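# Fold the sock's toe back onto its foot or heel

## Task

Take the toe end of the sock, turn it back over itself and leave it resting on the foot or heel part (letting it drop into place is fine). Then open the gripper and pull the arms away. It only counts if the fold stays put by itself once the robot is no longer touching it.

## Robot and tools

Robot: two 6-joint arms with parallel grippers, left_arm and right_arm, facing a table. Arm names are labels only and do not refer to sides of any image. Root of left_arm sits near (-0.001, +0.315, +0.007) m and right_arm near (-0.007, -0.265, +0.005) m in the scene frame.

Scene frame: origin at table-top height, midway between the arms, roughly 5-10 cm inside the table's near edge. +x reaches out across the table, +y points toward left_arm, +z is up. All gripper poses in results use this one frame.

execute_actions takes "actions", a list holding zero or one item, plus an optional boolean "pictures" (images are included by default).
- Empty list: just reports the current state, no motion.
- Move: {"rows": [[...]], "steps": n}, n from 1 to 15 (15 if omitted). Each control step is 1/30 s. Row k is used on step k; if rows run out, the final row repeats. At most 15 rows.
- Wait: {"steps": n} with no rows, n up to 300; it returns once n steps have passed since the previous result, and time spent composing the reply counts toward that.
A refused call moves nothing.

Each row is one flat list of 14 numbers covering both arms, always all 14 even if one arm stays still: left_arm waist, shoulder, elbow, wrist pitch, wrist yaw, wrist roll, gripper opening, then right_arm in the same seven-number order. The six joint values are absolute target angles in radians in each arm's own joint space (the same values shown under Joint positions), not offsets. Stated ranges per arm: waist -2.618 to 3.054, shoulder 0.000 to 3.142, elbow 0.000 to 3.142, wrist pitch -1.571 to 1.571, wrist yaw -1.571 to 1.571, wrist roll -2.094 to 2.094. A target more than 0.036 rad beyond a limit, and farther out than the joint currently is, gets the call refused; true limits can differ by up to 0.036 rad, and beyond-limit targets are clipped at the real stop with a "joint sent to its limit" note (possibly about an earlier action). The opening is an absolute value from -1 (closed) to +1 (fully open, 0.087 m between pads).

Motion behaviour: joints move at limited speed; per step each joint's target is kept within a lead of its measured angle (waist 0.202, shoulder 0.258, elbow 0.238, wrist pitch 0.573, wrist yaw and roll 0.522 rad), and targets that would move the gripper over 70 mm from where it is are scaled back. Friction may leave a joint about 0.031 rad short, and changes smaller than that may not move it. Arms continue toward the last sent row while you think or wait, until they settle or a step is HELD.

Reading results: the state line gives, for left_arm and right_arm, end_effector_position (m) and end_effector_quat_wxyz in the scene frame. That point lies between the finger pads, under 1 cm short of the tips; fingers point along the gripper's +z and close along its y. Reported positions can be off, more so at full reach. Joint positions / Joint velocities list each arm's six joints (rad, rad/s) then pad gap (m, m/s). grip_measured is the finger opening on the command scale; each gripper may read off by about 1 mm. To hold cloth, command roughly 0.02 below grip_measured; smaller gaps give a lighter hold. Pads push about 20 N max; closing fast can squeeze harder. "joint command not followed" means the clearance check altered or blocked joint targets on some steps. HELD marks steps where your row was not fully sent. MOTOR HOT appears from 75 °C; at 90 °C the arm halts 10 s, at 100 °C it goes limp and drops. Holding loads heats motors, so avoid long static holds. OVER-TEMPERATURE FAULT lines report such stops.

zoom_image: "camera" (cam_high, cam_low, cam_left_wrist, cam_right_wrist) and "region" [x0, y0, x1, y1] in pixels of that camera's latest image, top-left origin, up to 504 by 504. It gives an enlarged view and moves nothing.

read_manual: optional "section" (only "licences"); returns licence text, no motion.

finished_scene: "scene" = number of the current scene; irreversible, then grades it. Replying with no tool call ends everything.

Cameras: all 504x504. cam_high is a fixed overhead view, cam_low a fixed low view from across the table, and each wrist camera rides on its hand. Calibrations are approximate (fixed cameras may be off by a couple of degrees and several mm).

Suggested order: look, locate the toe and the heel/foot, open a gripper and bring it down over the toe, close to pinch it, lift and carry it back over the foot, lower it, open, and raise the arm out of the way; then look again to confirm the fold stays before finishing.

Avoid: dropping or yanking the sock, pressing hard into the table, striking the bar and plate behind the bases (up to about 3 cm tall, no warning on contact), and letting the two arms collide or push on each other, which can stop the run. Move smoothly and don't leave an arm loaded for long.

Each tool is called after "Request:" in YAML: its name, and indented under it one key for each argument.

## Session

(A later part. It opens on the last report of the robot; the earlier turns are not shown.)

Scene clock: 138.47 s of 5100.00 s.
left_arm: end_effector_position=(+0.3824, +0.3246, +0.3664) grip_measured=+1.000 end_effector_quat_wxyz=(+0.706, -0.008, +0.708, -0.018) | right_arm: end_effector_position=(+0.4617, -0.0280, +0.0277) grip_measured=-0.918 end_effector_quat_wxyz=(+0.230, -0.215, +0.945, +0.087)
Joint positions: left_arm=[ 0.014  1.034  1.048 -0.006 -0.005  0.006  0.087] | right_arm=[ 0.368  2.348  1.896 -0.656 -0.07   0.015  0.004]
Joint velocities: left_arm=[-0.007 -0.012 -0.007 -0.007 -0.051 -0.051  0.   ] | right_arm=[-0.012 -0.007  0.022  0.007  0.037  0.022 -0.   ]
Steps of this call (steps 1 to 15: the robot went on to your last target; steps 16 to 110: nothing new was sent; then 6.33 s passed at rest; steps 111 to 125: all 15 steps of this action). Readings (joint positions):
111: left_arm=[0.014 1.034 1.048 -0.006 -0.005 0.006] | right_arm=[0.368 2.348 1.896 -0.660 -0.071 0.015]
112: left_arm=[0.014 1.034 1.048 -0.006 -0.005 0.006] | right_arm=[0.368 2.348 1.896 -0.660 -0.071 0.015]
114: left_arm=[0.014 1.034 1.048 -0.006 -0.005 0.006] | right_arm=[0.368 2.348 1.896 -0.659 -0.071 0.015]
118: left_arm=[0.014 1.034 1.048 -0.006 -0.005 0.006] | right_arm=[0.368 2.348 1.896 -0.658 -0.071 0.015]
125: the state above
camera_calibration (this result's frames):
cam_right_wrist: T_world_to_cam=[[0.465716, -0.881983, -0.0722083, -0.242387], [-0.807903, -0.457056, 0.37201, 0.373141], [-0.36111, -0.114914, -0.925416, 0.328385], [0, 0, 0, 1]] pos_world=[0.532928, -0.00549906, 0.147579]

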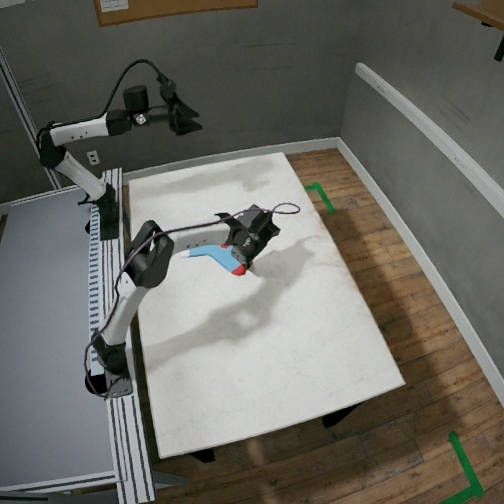

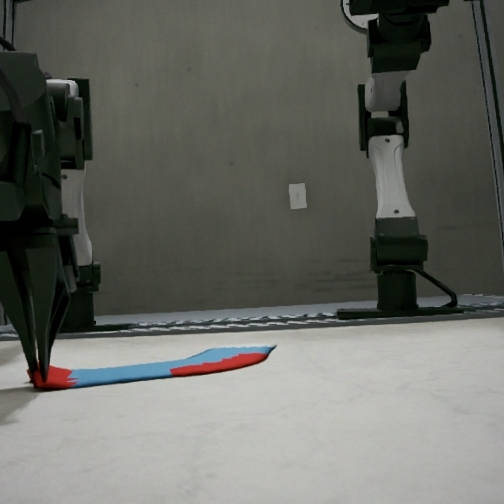

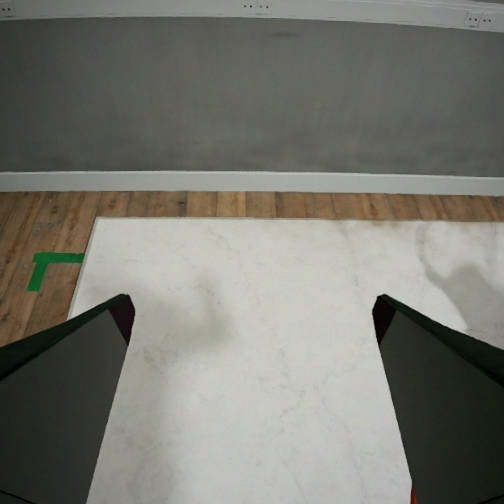

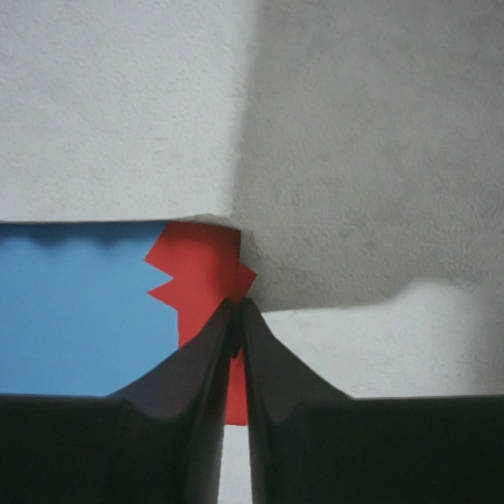

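Request:
execute_actions:
  actions:
    - {"rows": [[0.014, 1.034, 1.048, -0.006, -0.005, 0.006, 1, 0.372, 2.37, 1.88, -0.655, -0.065, 0.02, -0.935], [0.014, 1.034, 1.048, -0.006, -0.005, 0.006, 1, 0.372, 2.36, 1.89, -0.655, -0.065, 0.02, -0.95], [0.014, 1.034, 1.048, -0.006, -0.005, 0.006, 1, 0.372, 2.35, 1.896, -0.66, -0.065, 0.02, -0.96], [0.014, 1.034, 1.048, -0.006, -0.005, 0.006, 1, 0.372, 2.35, 1.9, -0.66, -0.065, 0.02, -0.965], [0.014, 1.034, 1.048, -0.006, -0.005, 0.006, 1, 0.372, 2.35, 1.905, -0.665, -0.065, 0.02, -0.965], [0.014, 1.034, 1.048, -0.006, -0.005, 0.006, 1, 0.375, 2.35, 1.919, -0.681, -0.063, 0.022, -0.965], [0.014, 1.034, 1.048, -0.006, -0.005, 0.006, 1, 0.378, 2.35, 1.933, -0.697, -0.06, 0.023, -0.965], [0.014, 1.034, 1.048, -0.006, -0.005, 0.006, 1, 0.382, 2.35, 1.948, -0.713, -0.058, 0.025, -0.965], [0.014, 1.034, 1.048, -0.006, -0.005, 0.006, 1, 0.385, 2.35, 1.962, -0.729, -0.056, 0.026, -0.965], [0.014, 1.034, 1.048, -0.006, -0.005, 0.006, 1, 0.388, 2.35, 1.976, -0.746, -0.054, 0.028, -0.965], [0.014, 1.034, 1.048, -0.006, -0.005, 0.006, 1, 0.391, 2.35, 1.99, -0.762, -0.051, 0.03, -0.965], [0.014, 1.034, 1.048, -0.006, -0.005, 0.006, 1, 0.394, 2.35, 2.004, -0.778, -0.049, 0.031, -0.965], [0.014, 1.034, 1.048, -0.006, -0.005, 0.006, 1, 0.398, 2.35, 2.019, -0.794, -0.047, 0.033, -0.965], [0.014, 1.034, 1.048, -0.006, -0.005, 0.006, 1, 0.401, 2.35, 2.033, -0.81, -0.044, 0.034, -0.965], [0.014, 1.034, 1.048, -0.006, -0.005, 0.006, 1, 0.404, 2.35, 2.047, -0.826, -0.042, 0.036, -0.965]], "steps": 15}
  pictures: false

Request:
execute_actions:
  actions:
    - {"rows": [[0.014, 1.034, 1.048, -0.006, -0.005, 0.006, 1, 0.411, 2.35, 2.057, -0.836, -0.037, 0.04, -0.965], [0.014, 1.034, 1.048, -0.006, -0.005, 0.006, 1, 0.417, 2.35, 2.067, -0.846, -0.032, 0.044, -0.965], [0.014, 1.034, 1.048, -0.006, -0.005, 0.006, 1, 0.424, 2.35, 2.077, -0.856, -0.027, 0.048, -0.965], [0.014, 1.034, 1.048, -0.006, -0.005, 0.006, 1, 0.431, 2.35, 2.087, -0.866, -0.022, 0.052, -0.965], [0.014, 1.034, 1.048, -0.006, -0.005, 0.006, 1, 0.438, 2.35, 2.097, -0.876, -0.017, 0.056, -0.965], [0.014, 1.034, 1.048, -0.006, -0.005, 0.006, 1, 0.444, 2.35, 2.107, -0.885, -0.012, 0.06, -0.965], [0.014, 1.034, 1.048, -0.006, -0.005, 0.006, 1, 0.451, 2.35, 2.117, -0.895, -0.007, 0.064, -0.965], [0.014, 1.034, 1.048, -0.006, -0.005, 0.006, 1, 0.458, 2.35, 2.127, -0.905, -0.002, 0.068, -0.965], [0.014, 1.034, 1.048, -0.006, -0.005, 0.006, 1, 0.464, 2.35, 2.137, -0.915, 0.003, 0.072, -0.965], [0.014, 1.034, 1.048, -0.006, -0.005, 0.006, 1, 0.471, 2.35, 2.147, -0.925, 0.008, 0.076, -0.965], [0.014, 1.034, 1.048, -0.006, -0.005, 0.006, 1, 0.478, 2.351, 2.148, -0.925, 0.013, 0.082, -0.965], [0.014, 1.034, 1.048, -0.006, -0.005, 0.006, 1, 0.485, 2.352, 2.149, -0.925, 0.018, 0.088, -0.965], [0.014, 1.034, 1.048, -0.006, -0.005, 0.006, 1, 0.493, 2.353, 2.15, -0.925, 0.023, 0.094, -0.965], [0.014, 1.034, 1.048, -0.006, -0.005, 0.006, 1, 0.5, 2.354, 2.151, -0.925, 0.028, 0.1, -0.965], [0.014, 1.034, 1.048, -0.006, -0.005, 0.006, 1, 0.507, 2.355, 2.152, -0.925, 0.033, 0.106, -0.965]], "steps": 15}

Request:
execute_actions:
  actions:
    - {"rows": [[0.014, 1.034, 1.048, -0.006, -0.005, 0.006, 1, 0.514, 2.356, 2.152, -0.924, 0.038, 0.112, -0.965], [0.014, 1.034, 1.048, -0.006, -0.005, 0.006, 1, 0.521, 2.357, 2.153, -0.923, 0.043, 0.118, -0.965], [0.014, 1.034, 1.048, -0.006, -0.005, 0.006, 1, 0.529, 2.358, 2.154, -0.922, 0.048, 0.124, -0.965], [0.014, 1.034, 1.048, -0.006, -0.005, 0.006, 1, 0.536, 2.359, 2.155, -0.921, 0.053, 0.13, -0.965], [0.014, 1.034, 1.048, -0.006, -0.005, 0.006, 1, 0.543, 2.36, 2.155, -0.92, 0.058, 0.136, -0.965], [0.014, 1.034, 1.048, -0.006, -0.005, 0.006, 1, 0.55, 2.363, 2.149, -0.912, 0.063, 0.142, -0.965], [0.014, 1.034, 1.048, -0.006, -0.005, 0.006, 1, 0.558, 2.365, 2.143, -0.905, 0.068, 0.148, -0.965], [0.014, 1.034, 1.048, -0.006, -0.005, 0.006, 1, 0.565, 2.368, 2.137, -0.897, 0.073, 0.154, -0.965], [0.014, 1.034, 1.048, -0.006, -0.005, 0.006, 1, 0.572, 2.37, 2.131, -0.89, 0.078, 0.16, -0.965], [0.014, 1.034, 1.048, -0.006, -0.005, 0.006, 1, 0.58, 2.373, 2.126, -0.882, 0.083, 0.166, -0.965], [0.014, 1.034, 1.048, -0.006, -0.005, 0.006, 1, 0.587, 2.375, 2.12, -0.875, 0.088, 0.172, -0.965], [0.014, 1.034, 1.048, -0.006, -0.005, 0.006, 1, 0.594, 2.378, 2.114, -0.867, 0.093, 0.178, -0.965], [0.014, 1.034, 1.048, -0.006, -0.005, 0.006, 1, 0.602, 2.38, 2.108, -0.86, 0.098, 0.184, -0.965], [0.014, 1.034, 1.048, -0.006, -0.005, 0.006, 1, 0.609, 2.383, 2.102, -0.852, 0.103, 0.19, -0.965], [0.014, 1.034, 1.048, -0.006, -0.005, 0.006, 1, 0.616, 2.385, 2.096, -0.845, 0.108, 0.196, -0.965]], "steps": 15}
  pictures: false

Request:
execute_actions:
  actions:
    - {"rows": [[0.014, 1.034, 1.048, -0.006, -0.005, 0.006, 1, 0.622, 2.387, 2.091, -0.837, 0.112, 0.201, -0.965], [0.014, 1.034, 1.048, -0.006, -0.005, 0.006, 1, 0.627, 2.39, 2.086, -0.829, 0.116, 0.206, -0.965], [0.014, 1.034, 1.048, -0.006, -0.005, 0.006, 1, 0.632, 2.392, 2.08, -0.821, 0.121, 0.211, -0.965], [0.014, 1.034, 1.048, -0.006, -0.005, 0.006, 1, 0.638, 2.394, 2.075, -0.813, 0.125, 0.216, -0.965], [0.014, 1.034, 1.048, -0.006, -0.005, 0.006, 1, 0.643, 2.397, 2.07, -0.805, 0.129, 0.221, -0.965], [0.014, 1.034, 1.048, -0.006, -0.005, 0.006, 1, 0.648, 2.399, 2.065, -0.797, 0.133, 0.226, -0.965], [0.014, 1.034, 1.048, -0.006, -0.005, 0.006, 1, 0.654, 2.401, 2.06, -0.789, 0.137, 0.231, -0.965], [0.014, 1.034, 1.048, -0.006, -0.005, 0.006, 1, 0.659, 2.404, 2.054, -0.781, 0.142, 0.236, -0.965], [0.014, 1.034, 1.048, -0.006, -0.005, 0.006, 1, 0.664, 2.406, 2.049, -0.773, 0.146, 0.241, -0.965], [0.014, 1.034, 1.048, -0.006, -0.005, 0.006, 1, 0.67, 2.408, 2.044, -0.765, 0.15, 0.246, -0.965], [0.014, 1.034, 1.048, -0.006, -0.005, 0.006, 1, 0.675, 2.411, 2.039, -0.757, 0.154, 0.251, -0.965], [0.014, 1.034, 1.048, -0.006, -0.005, 0.006, 1, 0.68, 2.413, 2.034, -0.749, 0.158, 0.256, -0.965]], "steps": 15}
  pictures: false

Request:
execute_actions:
  actions:
    - {"steps": 10}

Scene clock: 208.07 s of 5100.00 s.
left_arm: end_effector_position=(+0.3824, +0.3246, +0.3664) grip_measured=+1.000 end_effector_quat_wxyz=(+0.706, -0.008, +0.708, -0.018) | right_arm: end_effector_position=(+0.4661, -0.0182, +0.0572) grip_measured=-0.948 end_effector_quat_wxyz=(+0.240, -0.217, +0.942, +0.085)
Joint positions: left_arm=[ 0.014  1.034  1.048 -0.006 -0.005  0.006  0.087] | right_arm=[ 0.385  2.348  2.008 -0.748 -0.056  0.024  0.002]
Joint velocities: left_arm=[-0.012 -0.002  0.017 -0.066 -0.095  0.022  0.   ] | right_arm=[ 0.129 -0.002  0.432 -0.447 -0.022  0.051 -0.001]
Steps of this call (steps 1 to 15: the robot went on to your last target; steps 16 to 110: nothing new was sent; then 65.43 s passed at rest; steps 111 to 125: all 15 steps of this action). Readings (joint positions):
111: left_arm=[0.014 1.034 1.048 -0.006 -0.005 0.006] | right_arm=[0.368 2.348 1.896 -0.656 -0.069 0.015]
112: left_arm=[0.014 1.034 1.048 -0.006 -0.005 0.006] | right_arm=[0.368 2.348 1.896 -0.656 -0.069 0.015]
114: left_arm=[0.014 1.034 1.048 -0.006 -0.005 0.006] | right_arm=[0.368 2.348 1.896 -0.656 -0.069 0.015]
118: left_arm=[0.014 1.034 1.048 -0.006 -0.005 0.006] | right_arm=[0.368 2.348 1.910 -0.668 -0.068 0.016]
125: the state above

Scene clock: 208.57 s of 5100.00 s.
left_arm: end_effector_position=(+0.3824, +0.3246, +0.3664) grip_measured=+1.000 end_effector_quat_wxyz=(+0.706, -0.008, +0.708, -0.018) | right_arm: end_effector_position=(+0.4422, +0.0194, +0.0885) grip_measured=-0.948 end_effector_quat_wxyz=(+0.238, -0.231, +0.941, +0.072)
Joint positions: left_arm=[ 0.014  1.034  1.048 -0.006 -0.005  0.006  0.087] | right_arm=[ 0.484  2.348  2.137 -0.887  0.006  0.077  0.002]
Joint velocities: left_arm=[ 0.007 -0.017 -0.017  0.037  0.007  0.007  0.   ] | right_arm=[ 0.208 -0.002  0.002 -0.125  0.154  0.125 -0.001]
Steps of this call (steps 1 to 15: all 15 steps of this action). Readings (joint positions):
1: left_arm=[0.014 1.034 1.048 -0.006 -0.005 0.006] | right_arm=[0.389 2.348 2.021 -0.761 -0.053 0.026]
2: left_arm=[0.014 1.034 1.048 -0.006 -0.005 0.006] | right_arm=[0.394 2.348 2.034 -0.772 -0.051 0.028]
4: left_arm=[0.014 1.034 1.048 -0.006 -0.005 0.006] | right_arm=[0.406 2.348 2.056 -0.795 -0.043 0.034]
8: left_arm=[0.014 1.034 1.048 -0.006 -0.005 0.006] | right_arm=[0.434 2.348 2.094 -0.839 -0.027 0.047]
15: the state above
camera_calibration (this result's frames):
cam_right_wrist: T_world_to_cam=[[0.488547, -0.871943, -0.0322004, -0.200859], [-0.806502, -0.465349, 0.364698, 0.356656], [-0.33298, -0.152203, -0.930569, 0.371798], [0, 0, 0, 1]] pos_world=[0.509574, 0.04742, 0.209445]

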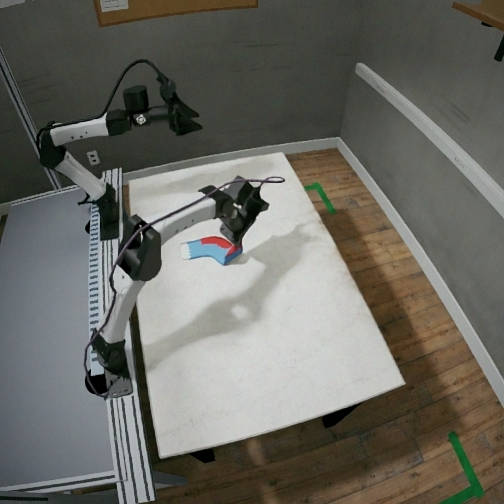

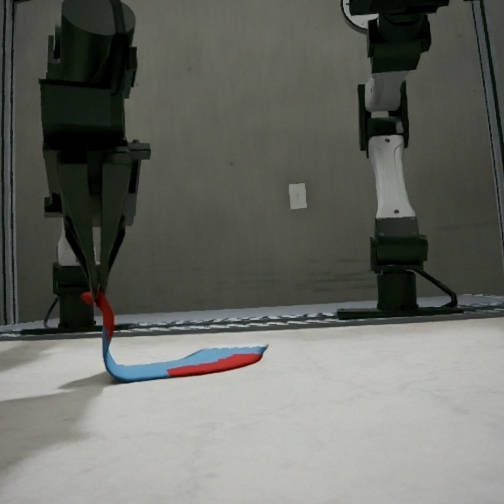

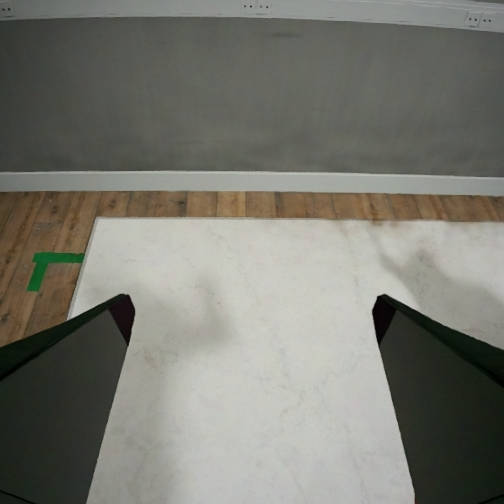

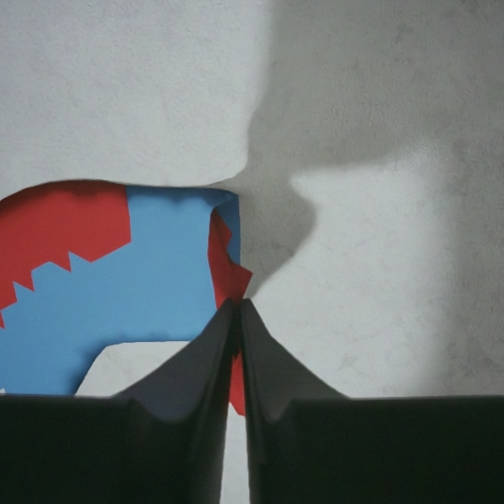

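Scene clock: 209.07 s of 5100.00 s.
left_arm: end_effector_position=(+0.3824, +0.3246, +0.3664) grip_measured=+1.000 end_effector_quat_wxyz=(+0.706, -0.008, +0.708, -0.018) | right_arm: end_effector_position=(+0.4145, +0.0598, +0.0866) grip_measured=-0.948 end_effector_quat_wxyz=(+0.244, -0.233, +0.939, +0.060)
Joint positions: left_arm=[ 0.014  1.034  1.048 -0.006 -0.005  0.006  0.087] | right_arm=[ 0.594  2.348  2.13  -0.88   0.082  0.164  0.002]
Joint velocities: left_arm=[-0.012  0.002  0.022  0.022  0.022  0.022  0.   ] | right_arm=[ 0.188 -0.002 -0.115  0.139  0.154  0.139 -0.001]
Steps of this call (steps 1 to 15: all 15 steps of this action). Readings (joint positions):
1: left_arm=[0.014 1.034 1.048 -0.006 -0.005 0.006] | right_arm=[0.491 2.348 2.137 -0.890 0.011 0.083]
2: left_arm=[0.014 1.034 1.048 -0.006 -0.005 0.006] | right_arm=[0.499 2.348 2.137 -0.893 0.016 0.089]
4: left_arm=[0.014 1.034 1.048 -0.006 -0.005 0.006] | right_arm=[0.513 2.348 2.137 -0.897 0.026 0.100]
8: left_arm=[0.014 1.034 1.048 -0.006 -0.005 0.006] | right_arm=[0.542 2.348 2.137 -0.898 0.046 0.123]
15: the state above

Scene clock: 209.57 s of 5100.00 s.
left_arm: end_effector_position=(+0.3824, +0.3246, +0.3664) grip_measured=+1.000 end_effector_quat_wxyz=(+0.706, -0.008, +0.708, -0.018) | right_arm: end_effector_position=(+0.3946, +0.0874, +0.0449) grip_measured=-0.948 end_effector_quat_wxyz=(+0.241, -0.230, +0.942, +0.044)
Joint positions: left_arm=[ 0.014  1.034  1.048 -0.006 -0.005  0.006  0.087] | right_arm=[ 0.673  2.394  2.053 -0.785  0.143  0.238  0.002]
Joint velocities: left_arm=[-0.002  0.007  0.012 -0.066  0.022 -0.037  0.   ] | right_arm=[ 0.095  0.032 -0.027  0.007  0.037  0.022  0.001]
Steps of this call (steps 1 to 15: all 15 steps of this action). Readings (joint positions):
1: left_arm=[0.014 1.034 1.048 -0.006 -0.005 0.006] | right_arm=[0.601 2.349 2.125 -0.874 0.086 0.170]
2: left_arm=[0.014 1.034 1.048 -0.006 -0.005 0.006] | right_arm=[0.608 2.351 2.120 -0.868 0.091 0.176]
4: left_arm=[0.014 1.034 1.048 -0.006 -0.005 0.006] | right_arm=[0.621 2.358 2.109 -0.854 0.100 0.187]
8: left_arm=[0.014 1.034 1.048 -0.006 -0.005 0.006] | right_arm=[0.641 2.376 2.084 -0.827 0.117 0.208]
15: the state above

Scene clock: 209.90 s of 5100.00 s.
left_arm: end_effector_position=(+0.3824, +0.3246, +0.3664) grip_measured=+1.000 end_effector_quat_wxyz=(+0.706, -0.008, +0.708, -0.018) | right_arm: end_effector_position=(+0.3972, +0.0904, +0.0458) grip_measured=-0.948 end_effector_quat_wxyz=(+0.249, -0.224, +0.941, +0.046)
Joint positions: left_arm=[ 0.014  1.034  1.048 -0.006 -0.005  0.006  0.087] | right_arm=[ 0.676  2.395  2.052 -0.768  0.152  0.248  0.002]
Joint velocities: left_arm=[-0.017 -0.012 -0.002  0.037  0.022 -0.022  0.   ] | right_arm=[-0.007 -0.012  0.002  0.037 -0.037 -0.022  0.001]
Steps of this call (steps 1 to 10: the robot went on to your last target). Readings (joint positions):
1: left_arm=[0.014 1.034 1.048 -0.006 -0.005 0.006] | right_arm=[0.674 2.395 2.052 -0.782 0.144 0.241]
2: left_arm=[0.014 1.034 1.048 -0.006 -0.005 0.006] | right_arm=[0.676 2.395 2.052 -0.780 0.145 0.242]
4: left_arm=[0.014 1.034 1.048 -0.006 -0.005 0.006] | right_arm=[0.676 2.395 2.052 -0.774 0.148 0.245]
8: left_arm=[0.014 1.034 1.048 -0.006 -0.005 0.006] | right_arm=[0.676 2.395 2.052 -0.769 0.151 0.248]
10: the state above
camera_calibration (this result's frames):
cam_right_wrist: T_world_to_cam=[[0.464391, -0.885421, 0.0192603, -0.109889], [-0.830616, -0.427895, 0.356347, 0.375565], [-0.307276, -0.181482, -0.934155, 0.320453], [0, 0, 0, 1]] pos_world=[0.461449, 0.121561, 0.167638]

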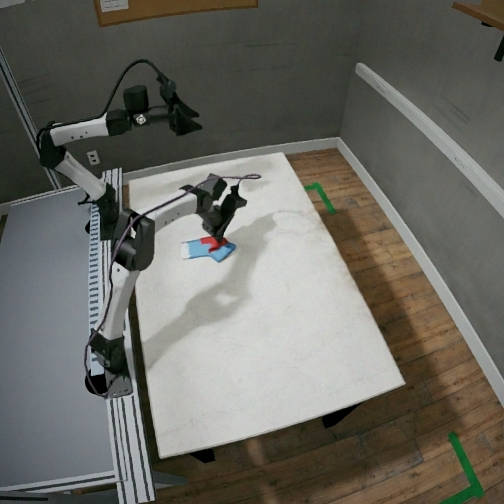

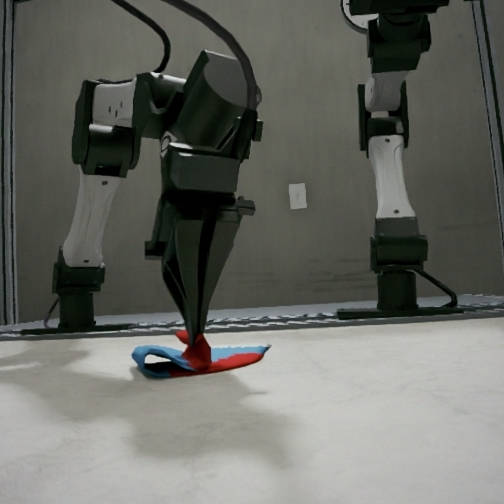

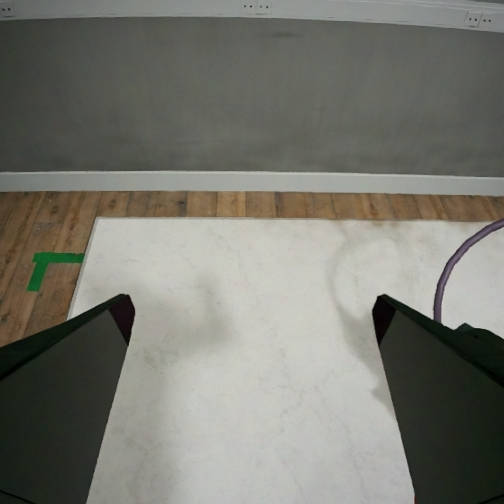

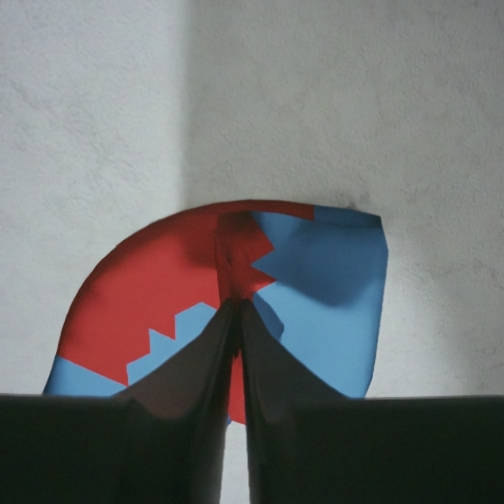

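Request:
zoom_image:
  camera: "cam_low"
  region: [120, 300, 290, 395]

Region (120, 300, 290, 395) of cam_low's 504x504 image, scaled by 2.965, with more detail than that image has; it fills the top 282 rows of this view, and the rest is white.

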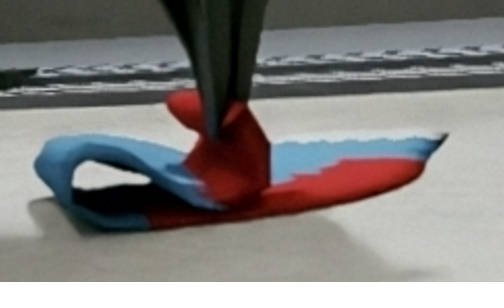

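Request:
execute_actions:
  actions:
    - {"rows": [[0.014, 1.034, 1.048, -0.006, -0.005, 0.006, 1, 0.686, 2.413, 2.032, -0.745, 0.158, 0.26, -0.965], [0.014, 1.034, 1.048, -0.006, -0.005, 0.006, 1, 0.691, 2.413, 2.03, -0.741, 0.158, 0.264, -0.965], [0.014, 1.034, 1.048, -0.006, -0.005, 0.006, 1, 0.696, 2.413, 2.028, -0.737, 0.158, 0.268, -0.965], [0.014, 1.034, 1.048, -0.006, -0.005, 0.006, 1, 0.701, 2.413, 2.026, -0.733, 0.158, 0.272, -0.965], [0.014, 1.034, 1.048, -0.006, -0.005, 0.006, 1, 0.706, 2.413, 2.024, -0.729, 0.158, 0.276, -0.965], [0.014, 1.034, 1.048, -0.006, -0.005, 0.006, 1, 0.711, 2.413, 2.022, -0.725, 0.158, 0.28, -0.965], [0.014, 1.034, 1.048, -0.006, -0.005, 0.006, 1, 0.716, 2.413, 2.02, -0.721, 0.158, 0.285, -0.965], [0.014, 1.034, 1.048, -0.006, -0.005, 0.006, 1, 0.721, 2.413, 2.018, -0.716, 0.158, 0.29, -0.965], [0.014, 1.034, 1.048, -0.006, -0.005, 0.006, 1, 0.725, 2.413, 2.018, -0.712, 0.158, 0.295, -0.965]], "steps": 15}

Request:
zoom_image:
  camera: "cam_low"
  region: [120, 300, 290, 395]

Scene clock: 222.43 s of 5100.00 s.
left_arm: end_effector_position=(+0.3824, +0.3246, +0.3664) grip_measured=+1.000 end_effector_quat_wxyz=(+0.706, -0.008, +0.708, -0.018) | right_arm: end_effector_position=(+0.3830, +0.1136, +0.0439) grip_measured=-0.948 end_effector_quat_wxyz=(+0.257, -0.228, +0.937, +0.060)
Joint positions: left_arm=[ 0.014  1.034  1.048 -0.006 -0.005  0.006  0.087] | right_arm=[ 0.723  2.395  2.038 -0.732  0.155  0.284  0.002]
Joint velocities: left_arm=[-0.002 -0.017 -0.022 -0.051  0.007 -0.037  0.   ] | right_arm=[-0.007  0.002 -0.007  0.007 -0.007 -0.051  0.   ]
Steps of this call (steps 1 to 30: the robot went on to your last target; steps 31 to 120: nothing new was sent; then 8.03 s passed at rest; steps 121 to 135: all 15 steps of this action). Readings (joint positions):
121: left_arm=[0.014 1.034 1.048 -0.006 -0.005 0.006] | right_arm=[0.676 2.395 2.052 -0.765 0.153 0.250]
122: left_arm=[0.014 1.034 1.048 -0.006 -0.005 0.006] | right_arm=[0.676 2.395 2.052 -0.765 0.153 0.251]
124: left_arm=[0.014 1.034 1.048 -0.006 -0.005 0.006] | right_arm=[0.679 2.395 2.052 -0.761 0.154 0.256]
128: left_arm=[0.014 1.034 1.048 -0.006 -0.005 0.006] | right_arm=[0.697 2.395 2.046 -0.746 0.155 0.268]
135: the state above
camera_calibration (this result's frames):
cam_right_wrist: T_world_to_cam=[[0.477683, -0.878532, -0.000259944, -0.087838], [-0.827603, -0.45009, 0.335398, 0.376666], [-0.294775, -0.159999, -0.942077, 0.311645], [0, 0, 0, 1]] pos_world=[0.445553, 0.142228, 0.167238]

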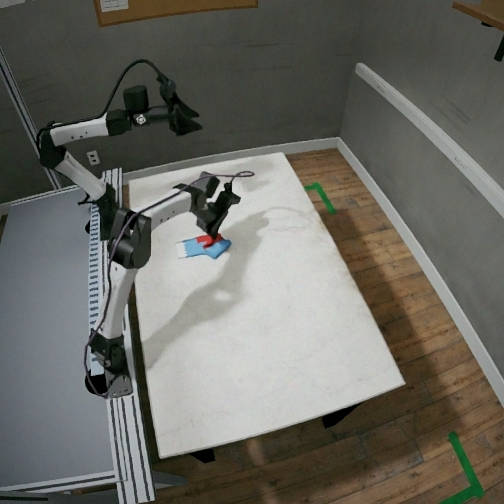

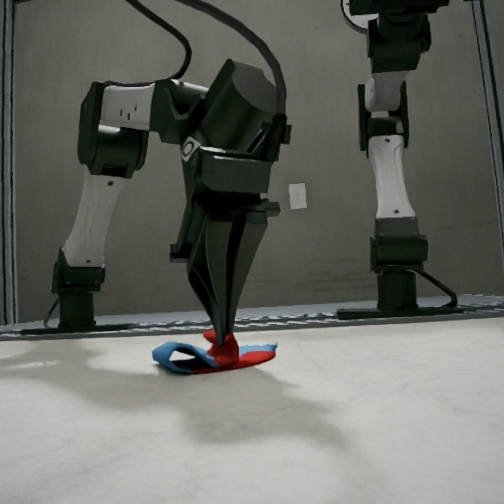

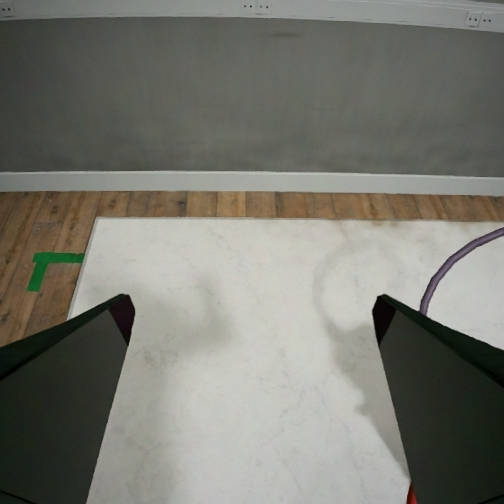

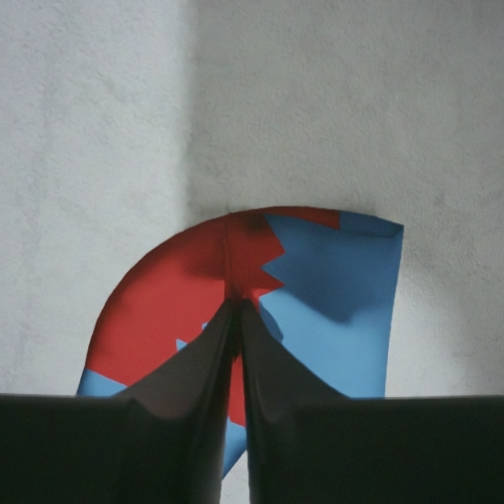

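Region (120, 300, 290, 395) of cam_low's 504x504 image, scaled by 2.965, with more detail than that image has; it fills the top 282 rows of this view, and the rest is white.

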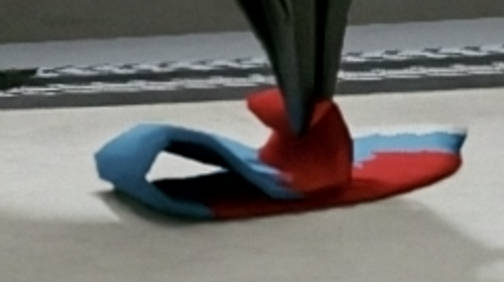

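Request:
execute_actions:
  actions:
    - {"rows": [[0.014, 1.034, 1.048, -0.006, -0.005, 0.006, 1, 0.728, 2.413, 2.018, -0.712, 0.158, 0.295, -0.86], [0.014, 1.034, 1.048, -0.006, -0.005, 0.006, 1, 0.732, 2.413, 2.018, -0.712, 0.158, 0.295, -0.76], [0.014, 1.034, 1.048, -0.006, -0.005, 0.006, 1, 0.736, 2.413, 2.018, -0.712, 0.158, 0.295, -0.66], [0.014, 1.034, 1.048, -0.006, -0.005, 0.006, 1, 0.739, 2.413, 2.018, -0.712, 0.158, 0.295, -0.56], [0.014, 1.034, 1.048, -0.006, -0.005, 0.006, 1, 0.742, 2.413, 2.018, -0.712, 0.158, 0.295, -0.46], [0.014, 1.034, 1.048, -0.006, -0.005, 0.006, 1, 0.745, 2.413, 2.018, -0.712, 0.158, 0.295, -0.36], [0.014, 1.034, 1.048, -0.006, -0.005, 0.006, 1, 0.748, 2.413, 2.018, -0.712, 0.158, 0.295, -0.26], [0.014, 1.034, 1.048, -0.006, -0.005, 0.006, 1, 0.75, 2.413, 2.018, -0.712, 0.158, 0.295, -0.16], [0.014, 1.034, 1.048, -0.006, -0.005, 0.006, 1, 0.75, 2.413, 2.018, -0.712, 0.158, 0.295, -0.06], [0.014, 1.034, 1.048, -0.006, -0.005, 0.006, 1, 0.75, 2.413, 2.018, -0.712, 0.158, 0.295, 0.04], [0.014, 1.034, 1.048, -0.006, -0.005, 0.006, 1, 0.75, 2.413, 2.018, -0.712, 0.158, 0.295, 0.14], [0.014, 1.034, 1.048, -0.006, -0.005, 0.006, 1, 0.75, 2.413, 2.018, -0.712, 0.158, 0.295, 0.24], [0.014, 1.034, 1.048, -0.006, -0.005, 0.006, 1, 0.75, 2.413, 2.018, -0.712, 0.158, 0.295, 0.3]], "steps": 15}

Scene clock: 234.03 s of 5100.00 s.
left_arm: end_effector_position=(+0.3824, +0.3246, +0.3664) grip_measured=+1.000 end_effector_quat_wxyz=(+0.706, -0.008, +0.708, -0.018) | right_arm: end_effector_position=(+0.3751, +0.1230, +0.0441) grip_measured=+0.297 end_effector_quat_wxyz=(+0.258, -0.236, +0.935, +0.064)
Joint positions: left_arm=[ 0.014  1.034  1.048 -0.006 -0.005  0.006  0.087] | right_arm=[ 0.745  2.395  2.038 -0.728  0.155  0.289  0.057]
Joint velocities: left_arm=[-0.007  0.007 -0.002 -0.007 -0.051 -0.037  0.   ] | right_arm=[-0.002 -0.017  0.002 -0.066  0.037  0.007  0.004]
Steps of this call (steps 1 to 15: the robot went on to your last target; steps 16 to 110: nothing new was sent; then 7.43 s passed at rest; steps 111 to 125: all 15 steps of this action). Readings (joint positions):
111: left_arm=[0.014 1.034 1.048 -0.006 -0.005 0.006] | right_arm=[0.723 2.395 2.038 -0.729 0.155 0.288]
112: left_arm=[0.014 1.034 1.048 -0.006 -0.005 0.006] | right_arm=[0.723 2.395 2.038 -0.728 0.155 0.289]
114: left_arm=[0.014 1.034 1.048 -0.006 -0.005 0.006] | right_arm=[0.723 2.395 2.038 -0.728 0.155 0.289]
118: left_arm=[0.014 1.034 1.048 -0.006 -0.005 0.006] | right_arm=[0.732 2.395 2.038 -0.728 0.155 0.289]
125: the state above
camera_calibration (this result's frames):
cam_right_wrist: T_world_to_cam=[[0.493057, -0.86999, -0.00358315, -0.0823989], [-0.82017, -0.466188, 0.331648, 0.37367], [-0.290201, -0.160583, -0.943396, 0.309442], [0, 0, 0, 1]] pos_world=[0.436901, 0.152205, 0.167704]

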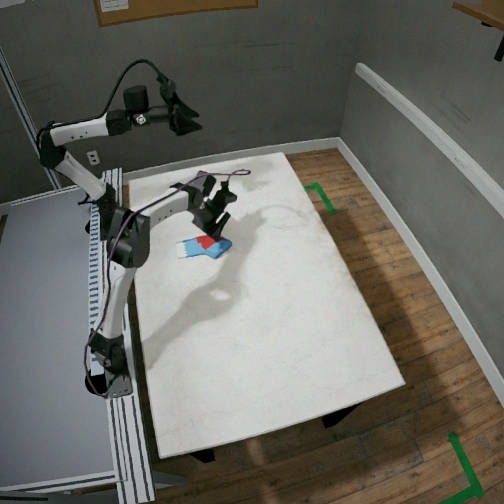

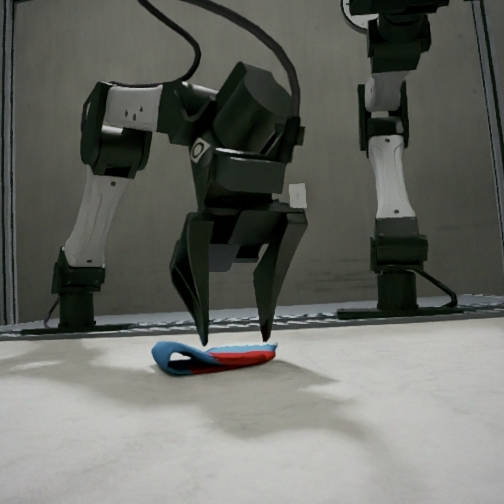

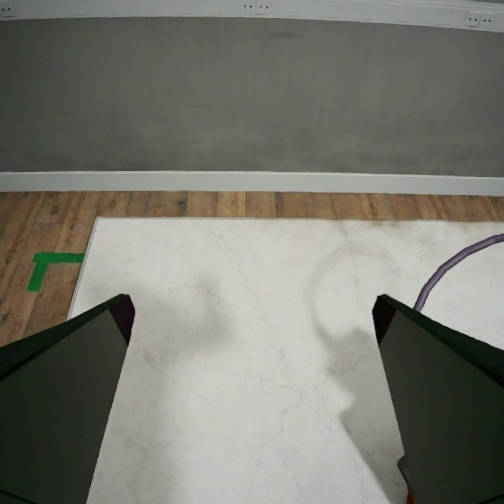

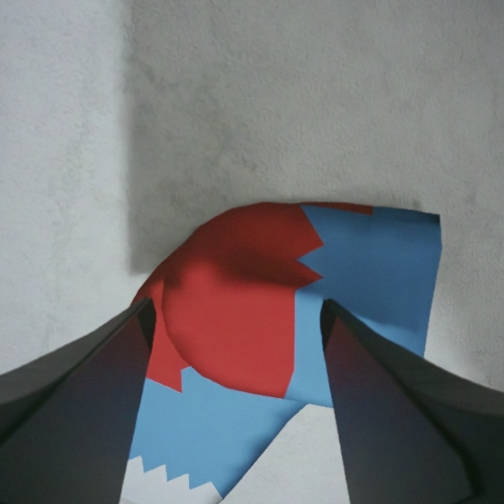

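Request:
execute_actions:
  actions: []

Scene clock: 239.77 s of 5100.00 s.
left_arm: end_effector_position=(+0.3824, +0.3246, +0.3664) grip_measured=+1.000 end_effector_quat_wxyz=(+0.706, -0.008, +0.708, -0.018) | right_arm: end_effector_position=(+0.3751, +0.1230, +0.0441) grip_measured=+0.300 end_effector_quat_wxyz=(+0.258, -0.236, +0.935, +0.064)
Joint positions: left_arm=[ 0.014  1.034  1.048 -0.006 -0.005  0.006  0.087] | right_arm=[ 0.745  2.395  2.038 -0.728  0.155  0.289  0.057]
Joint velocities: left_arm=[ 0.002  0.012 -0.017 -0.037  0.037 -0.081  0.   ] | right_arm=[-0.002 -0.002 -0.012 -0.051  0.051  0.007 -0.   ]
Steps of this call (steps 1 to 15: the robot went on to your last target; steps 16 to 110: nothing new was sent; then 2.07 s passed at rest). Readings (joint positions):
1: left_arm=[0.014 1.034 1.048 -0.006 -0.005 0.006] | right_arm=[0.745 2.395 2.038 -0.728 0.155 0.289]
2: left_arm=[0.014 1.034 1.048 -0.006 -0.005 0.006] | right_arm=[0.745 2.395 2.038 -0.728 0.155 0.289]
4: left_arm=[0.014 1.034 1.048 -0.006 -0.005 0.006] | right_arm=[0.745 2.395 2.038 -0.728 0.155 0.289]
8: left_arm=[0.014 1.034 1.048 -0.006 -0.005 0.006] | right_arm=[0.745 2.395 2.038 -0.728 0.155 0.289]
110: the state above
All arms were judged still, so your last target was given up. Only a new action makes them travel on or press farther. Fingers that are still opening or closing keep moving.
camera_calibration (this result's frames):
cam_right_wrist: T_world_to_cam=[[0.493057, -0.86999, -0.00358315, -0.0823989], [-0.82017, -0.466188, 0.331648, 0.37367], [-0.290201, -0.160583, -0.943396, 0.309442], [0, 0, 0, 1]] pos_world=[0.436901, 0.152205, 0.167704]

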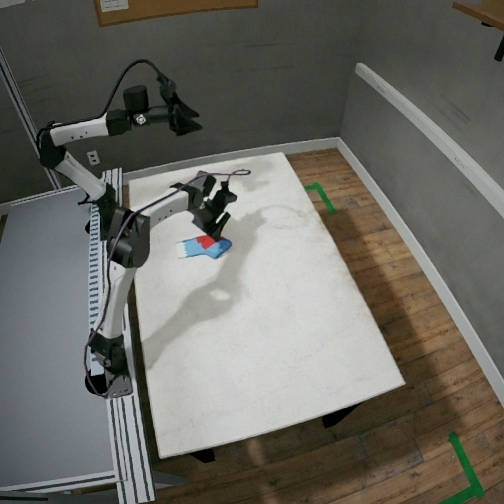

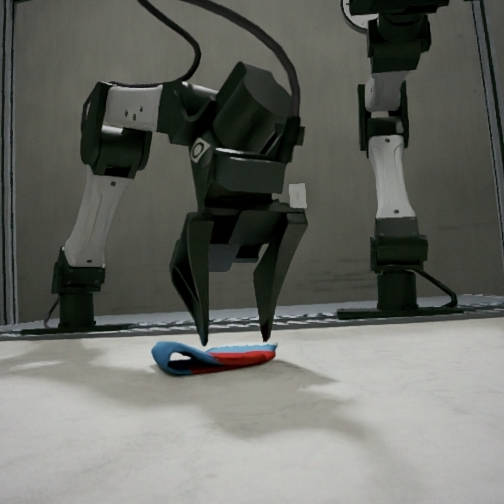

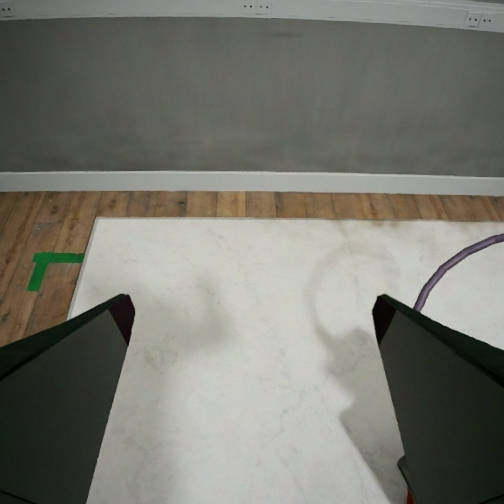

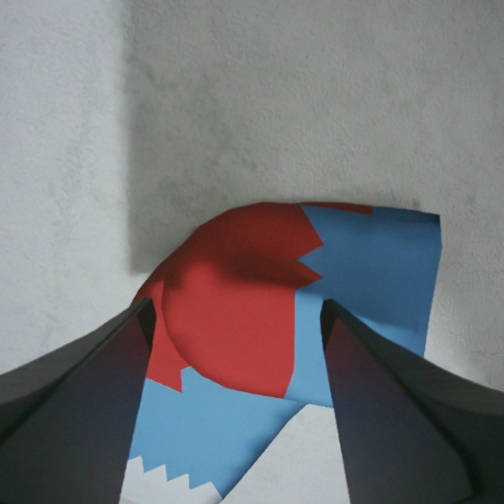

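Request:
execute_actions:
  actions:
    - {"rows": [ [0.014,1.034,1.048,-0.006,-0.005,0.006,1, 0.745,2.375,2.03,-0.72,0.155,0.29,0.3], [0.014,1.034,1.048,-0.006,-0.005,0.006,1, 0.745,2.36,2.03,-0.72,0.155,0.29,0.3], [0.014,1.034,1.048,-0.006,-0.005,0.006,1, 0.745,2.345,2.03,-0.72,0.155,0.29,0.3], [0.014,1.034,1.048,-0.006,-0.005,0.006,1, 0.745,2.33,2.03,-0.72,0.155,0.29,0.3], [0.014,1.034,1.048,-0.006,-0.005,0.006,1, 0.745,2.31,2.03,-0.72,0.155,0.29,0.3], [0.014,1.034,1.048,-0.006,-0.005,0.006,1, 0.745,2.29,2.025,-0.72,0.155,0.29,0.3], [0.014,1.034,1.048,-0.006,-0.005,0.006,1, 0.74,2.27,2.02,-0.72,0.155,0.29,0.3], [0.014,1.034,1.048,-0.006,-0.005,0.006,1, 0.73,2.25,2.01,-0.72,0.15,0.29,0.3], [0.014,1.034,1.048,-0.006,-0.005,0.006,1, 0.715,2.225,2.0,-0.72,0.145,0.28,0.3], [0.014,1.034,1.048,-0.006,-0.005,0.006,1, 0.70,2.20,1.985,-0.72,0.14,0.27,0.3], [0.014,1.034,1.048,-0.006,-0.005,0.006,1, 0.68,2.175,1.97,-0.72,0.135,0.26,0.3], [0.014,1.034,1.048,-0.006,-0.005,0.006,1, 0.655,2.15,1.955,-0.715,0.13,0.25,0.3], [0.014,1.034,1.048,-0.006,-0.005,0.006,1, 0.63,2.12,1.935,-0.71,0.12,0.24,0.3], [0.014,1.034,1.048,-0.006,-0.005,0.006,1, 0.60,2.09,1.915,-0.705,0.11,0.23,0.3], [0.014,1.034,1.048,-0.006,-0.005,0.006,1, 0.2,1.7,1.65,-0.6,0.0,0.1,0.3] ], "steps": 15}
  pictures: false

Request:
execute_actions:
  actions:
    - {"steps": 45}

Scene clock: 250.93 s of 5100.00 s.
left_arm: end_effector_position=(+0.3824, +0.3246, +0.3664) grip_measured=+1.000 end_effector_quat_wxyz=(+0.706, -0.008, +0.708, -0.018) | right_arm: end_effector_position=(+0.3957, +0.0829, +0.1642) grip_measured=+0.300 end_effector_quat_wxyz=(+0.345, -0.204, +0.909, +0.116)
Joint positions: left_arm=[ 0.014  1.034  1.048 -0.006 -0.005  0.006  0.087] | right_arm=[ 0.653  2.102  1.937 -0.699  0.116  0.248  0.057]
Joint velocities: left_arm=[ 0.002  0.012  0.007  0.037 -0.007 -0.007  0.   ] | right_arm=[-0.896 -1.37  -1.482  0.667 -0.652 -0.593 -0.   ]
Steps of this call (steps 1 to 90: nothing new was sent; then 7.67 s passed at rest; steps 91 to 105: all 15 steps of this action). Readings (joint positions):
91: left_arm=[0.014 1.034 1.048 -0.006 -0.005 0.006] | right_arm=[0.745 2.394 2.038 -0.728 0.155 0.289]
92: left_arm=[0.014 1.034 1.048 -0.006 -0.005 0.006] | right_arm=[0.745 2.392 2.038 -0.728 0.155 0.289]
94: left_arm=[0.014 1.034 1.048 -0.006 -0.005 0.006] | right_arm=[0.745 2.381 2.038 -0.728 0.155 0.289]
98: left_arm=[0.014 1.034 1.048 -0.006 -0.005 0.006] | right_arm=[0.745 2.315 2.034 -0.728 0.155 0.289]
105: the state above

Scene clock: 252.43 s of 5100.00 s.
left_arm: end_effector_position=(+0.3824, +0.3246, +0.3664) grip_measured=+1.000 end_effector_quat_wxyz=(+0.706, -0.008, +0.708, -0.018) | right_arm: end_effector_position=(+0.4425, -0.1398, +0.2748) grip_measured=+0.300 end_effector_quat_wxyz=(+0.466, -0.069, +0.878, +0.086)
Joint positions: left_arm=[ 0.014  1.034  1.048 -0.006 -0.005  0.006  0.087] | right_arm=[ 0.191  1.68   1.669 -0.603  0.006  0.106  0.057]
Joint velocities: left_arm=[ 0.002  0.022  0.002 -0.007  0.081  0.022  0.   ] | right_arm=[-0.007 -0.012 -0.002 -0.022 -0.022 -0.007  0.001]
Steps of this call (steps 1 to 45: the robot went on to your last target). Readings (joint positions):
1: left_arm=[0.014 1.034 1.048 -0.006 -0.005 0.006] | right_arm=[0.618 2.051 1.886 -0.684 0.100 0.230]
2: left_arm=[0.014 1.034 1.048 -0.006 -0.005 0.006] | right_arm=[0.577 1.996 1.835 -0.675 0.087 0.214]
4: left_arm=[0.014 1.034 1.048 -0.006 -0.005 0.006] | right_arm=[0.486 1.892 1.758 -0.669 0.068 0.190]
8: left_arm=[0.014 1.034 1.048 -0.006 -0.005 0.006] | right_arm=[0.280 1.735 1.698 -0.639 0.038 0.148]
45: the state above
All arms were judged still, so your last target was given up. Only a new action makes them travel on or press farther. Fingers that are still opening or closing keep moving.
camera_calibration (this result's frames):
cam_right_wrist: T_world_to_cam=[[0.222578, -0.971401, -0.0827045, -0.216151], [-0.970841, -0.213102, -0.109794, 0.453206], [0.0890294, 0.104731, -0.990508, 0.386702], [0, 0, 0, 1]] pos_world=[0.453674, -0.15389, 0.414914]

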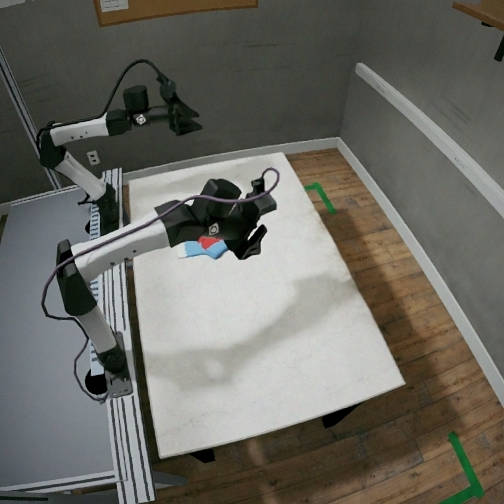

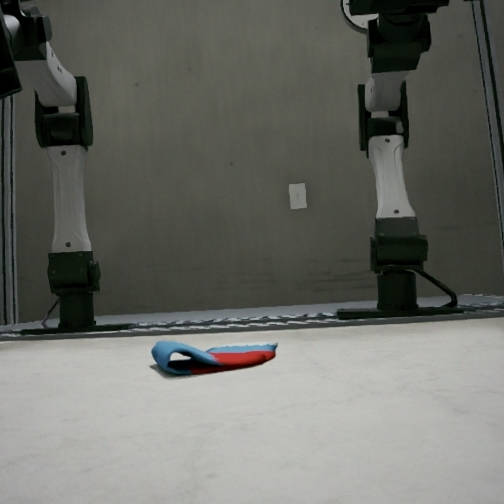

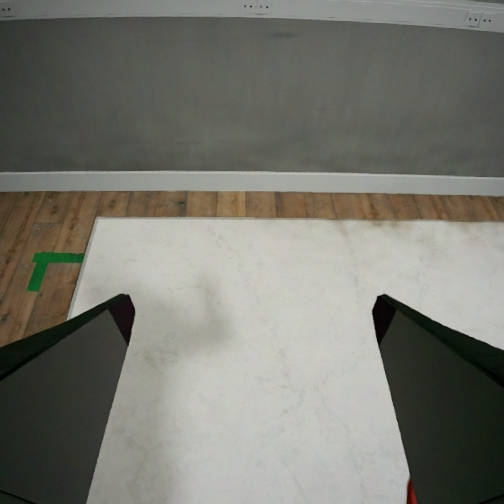

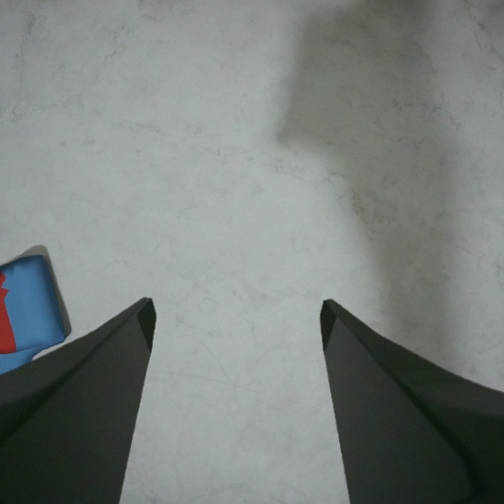

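The toe is still lying on the heel and the arm is clear of the sock.

Request:
finished_scene:
  scene: 2

The scene is finished: the task was done.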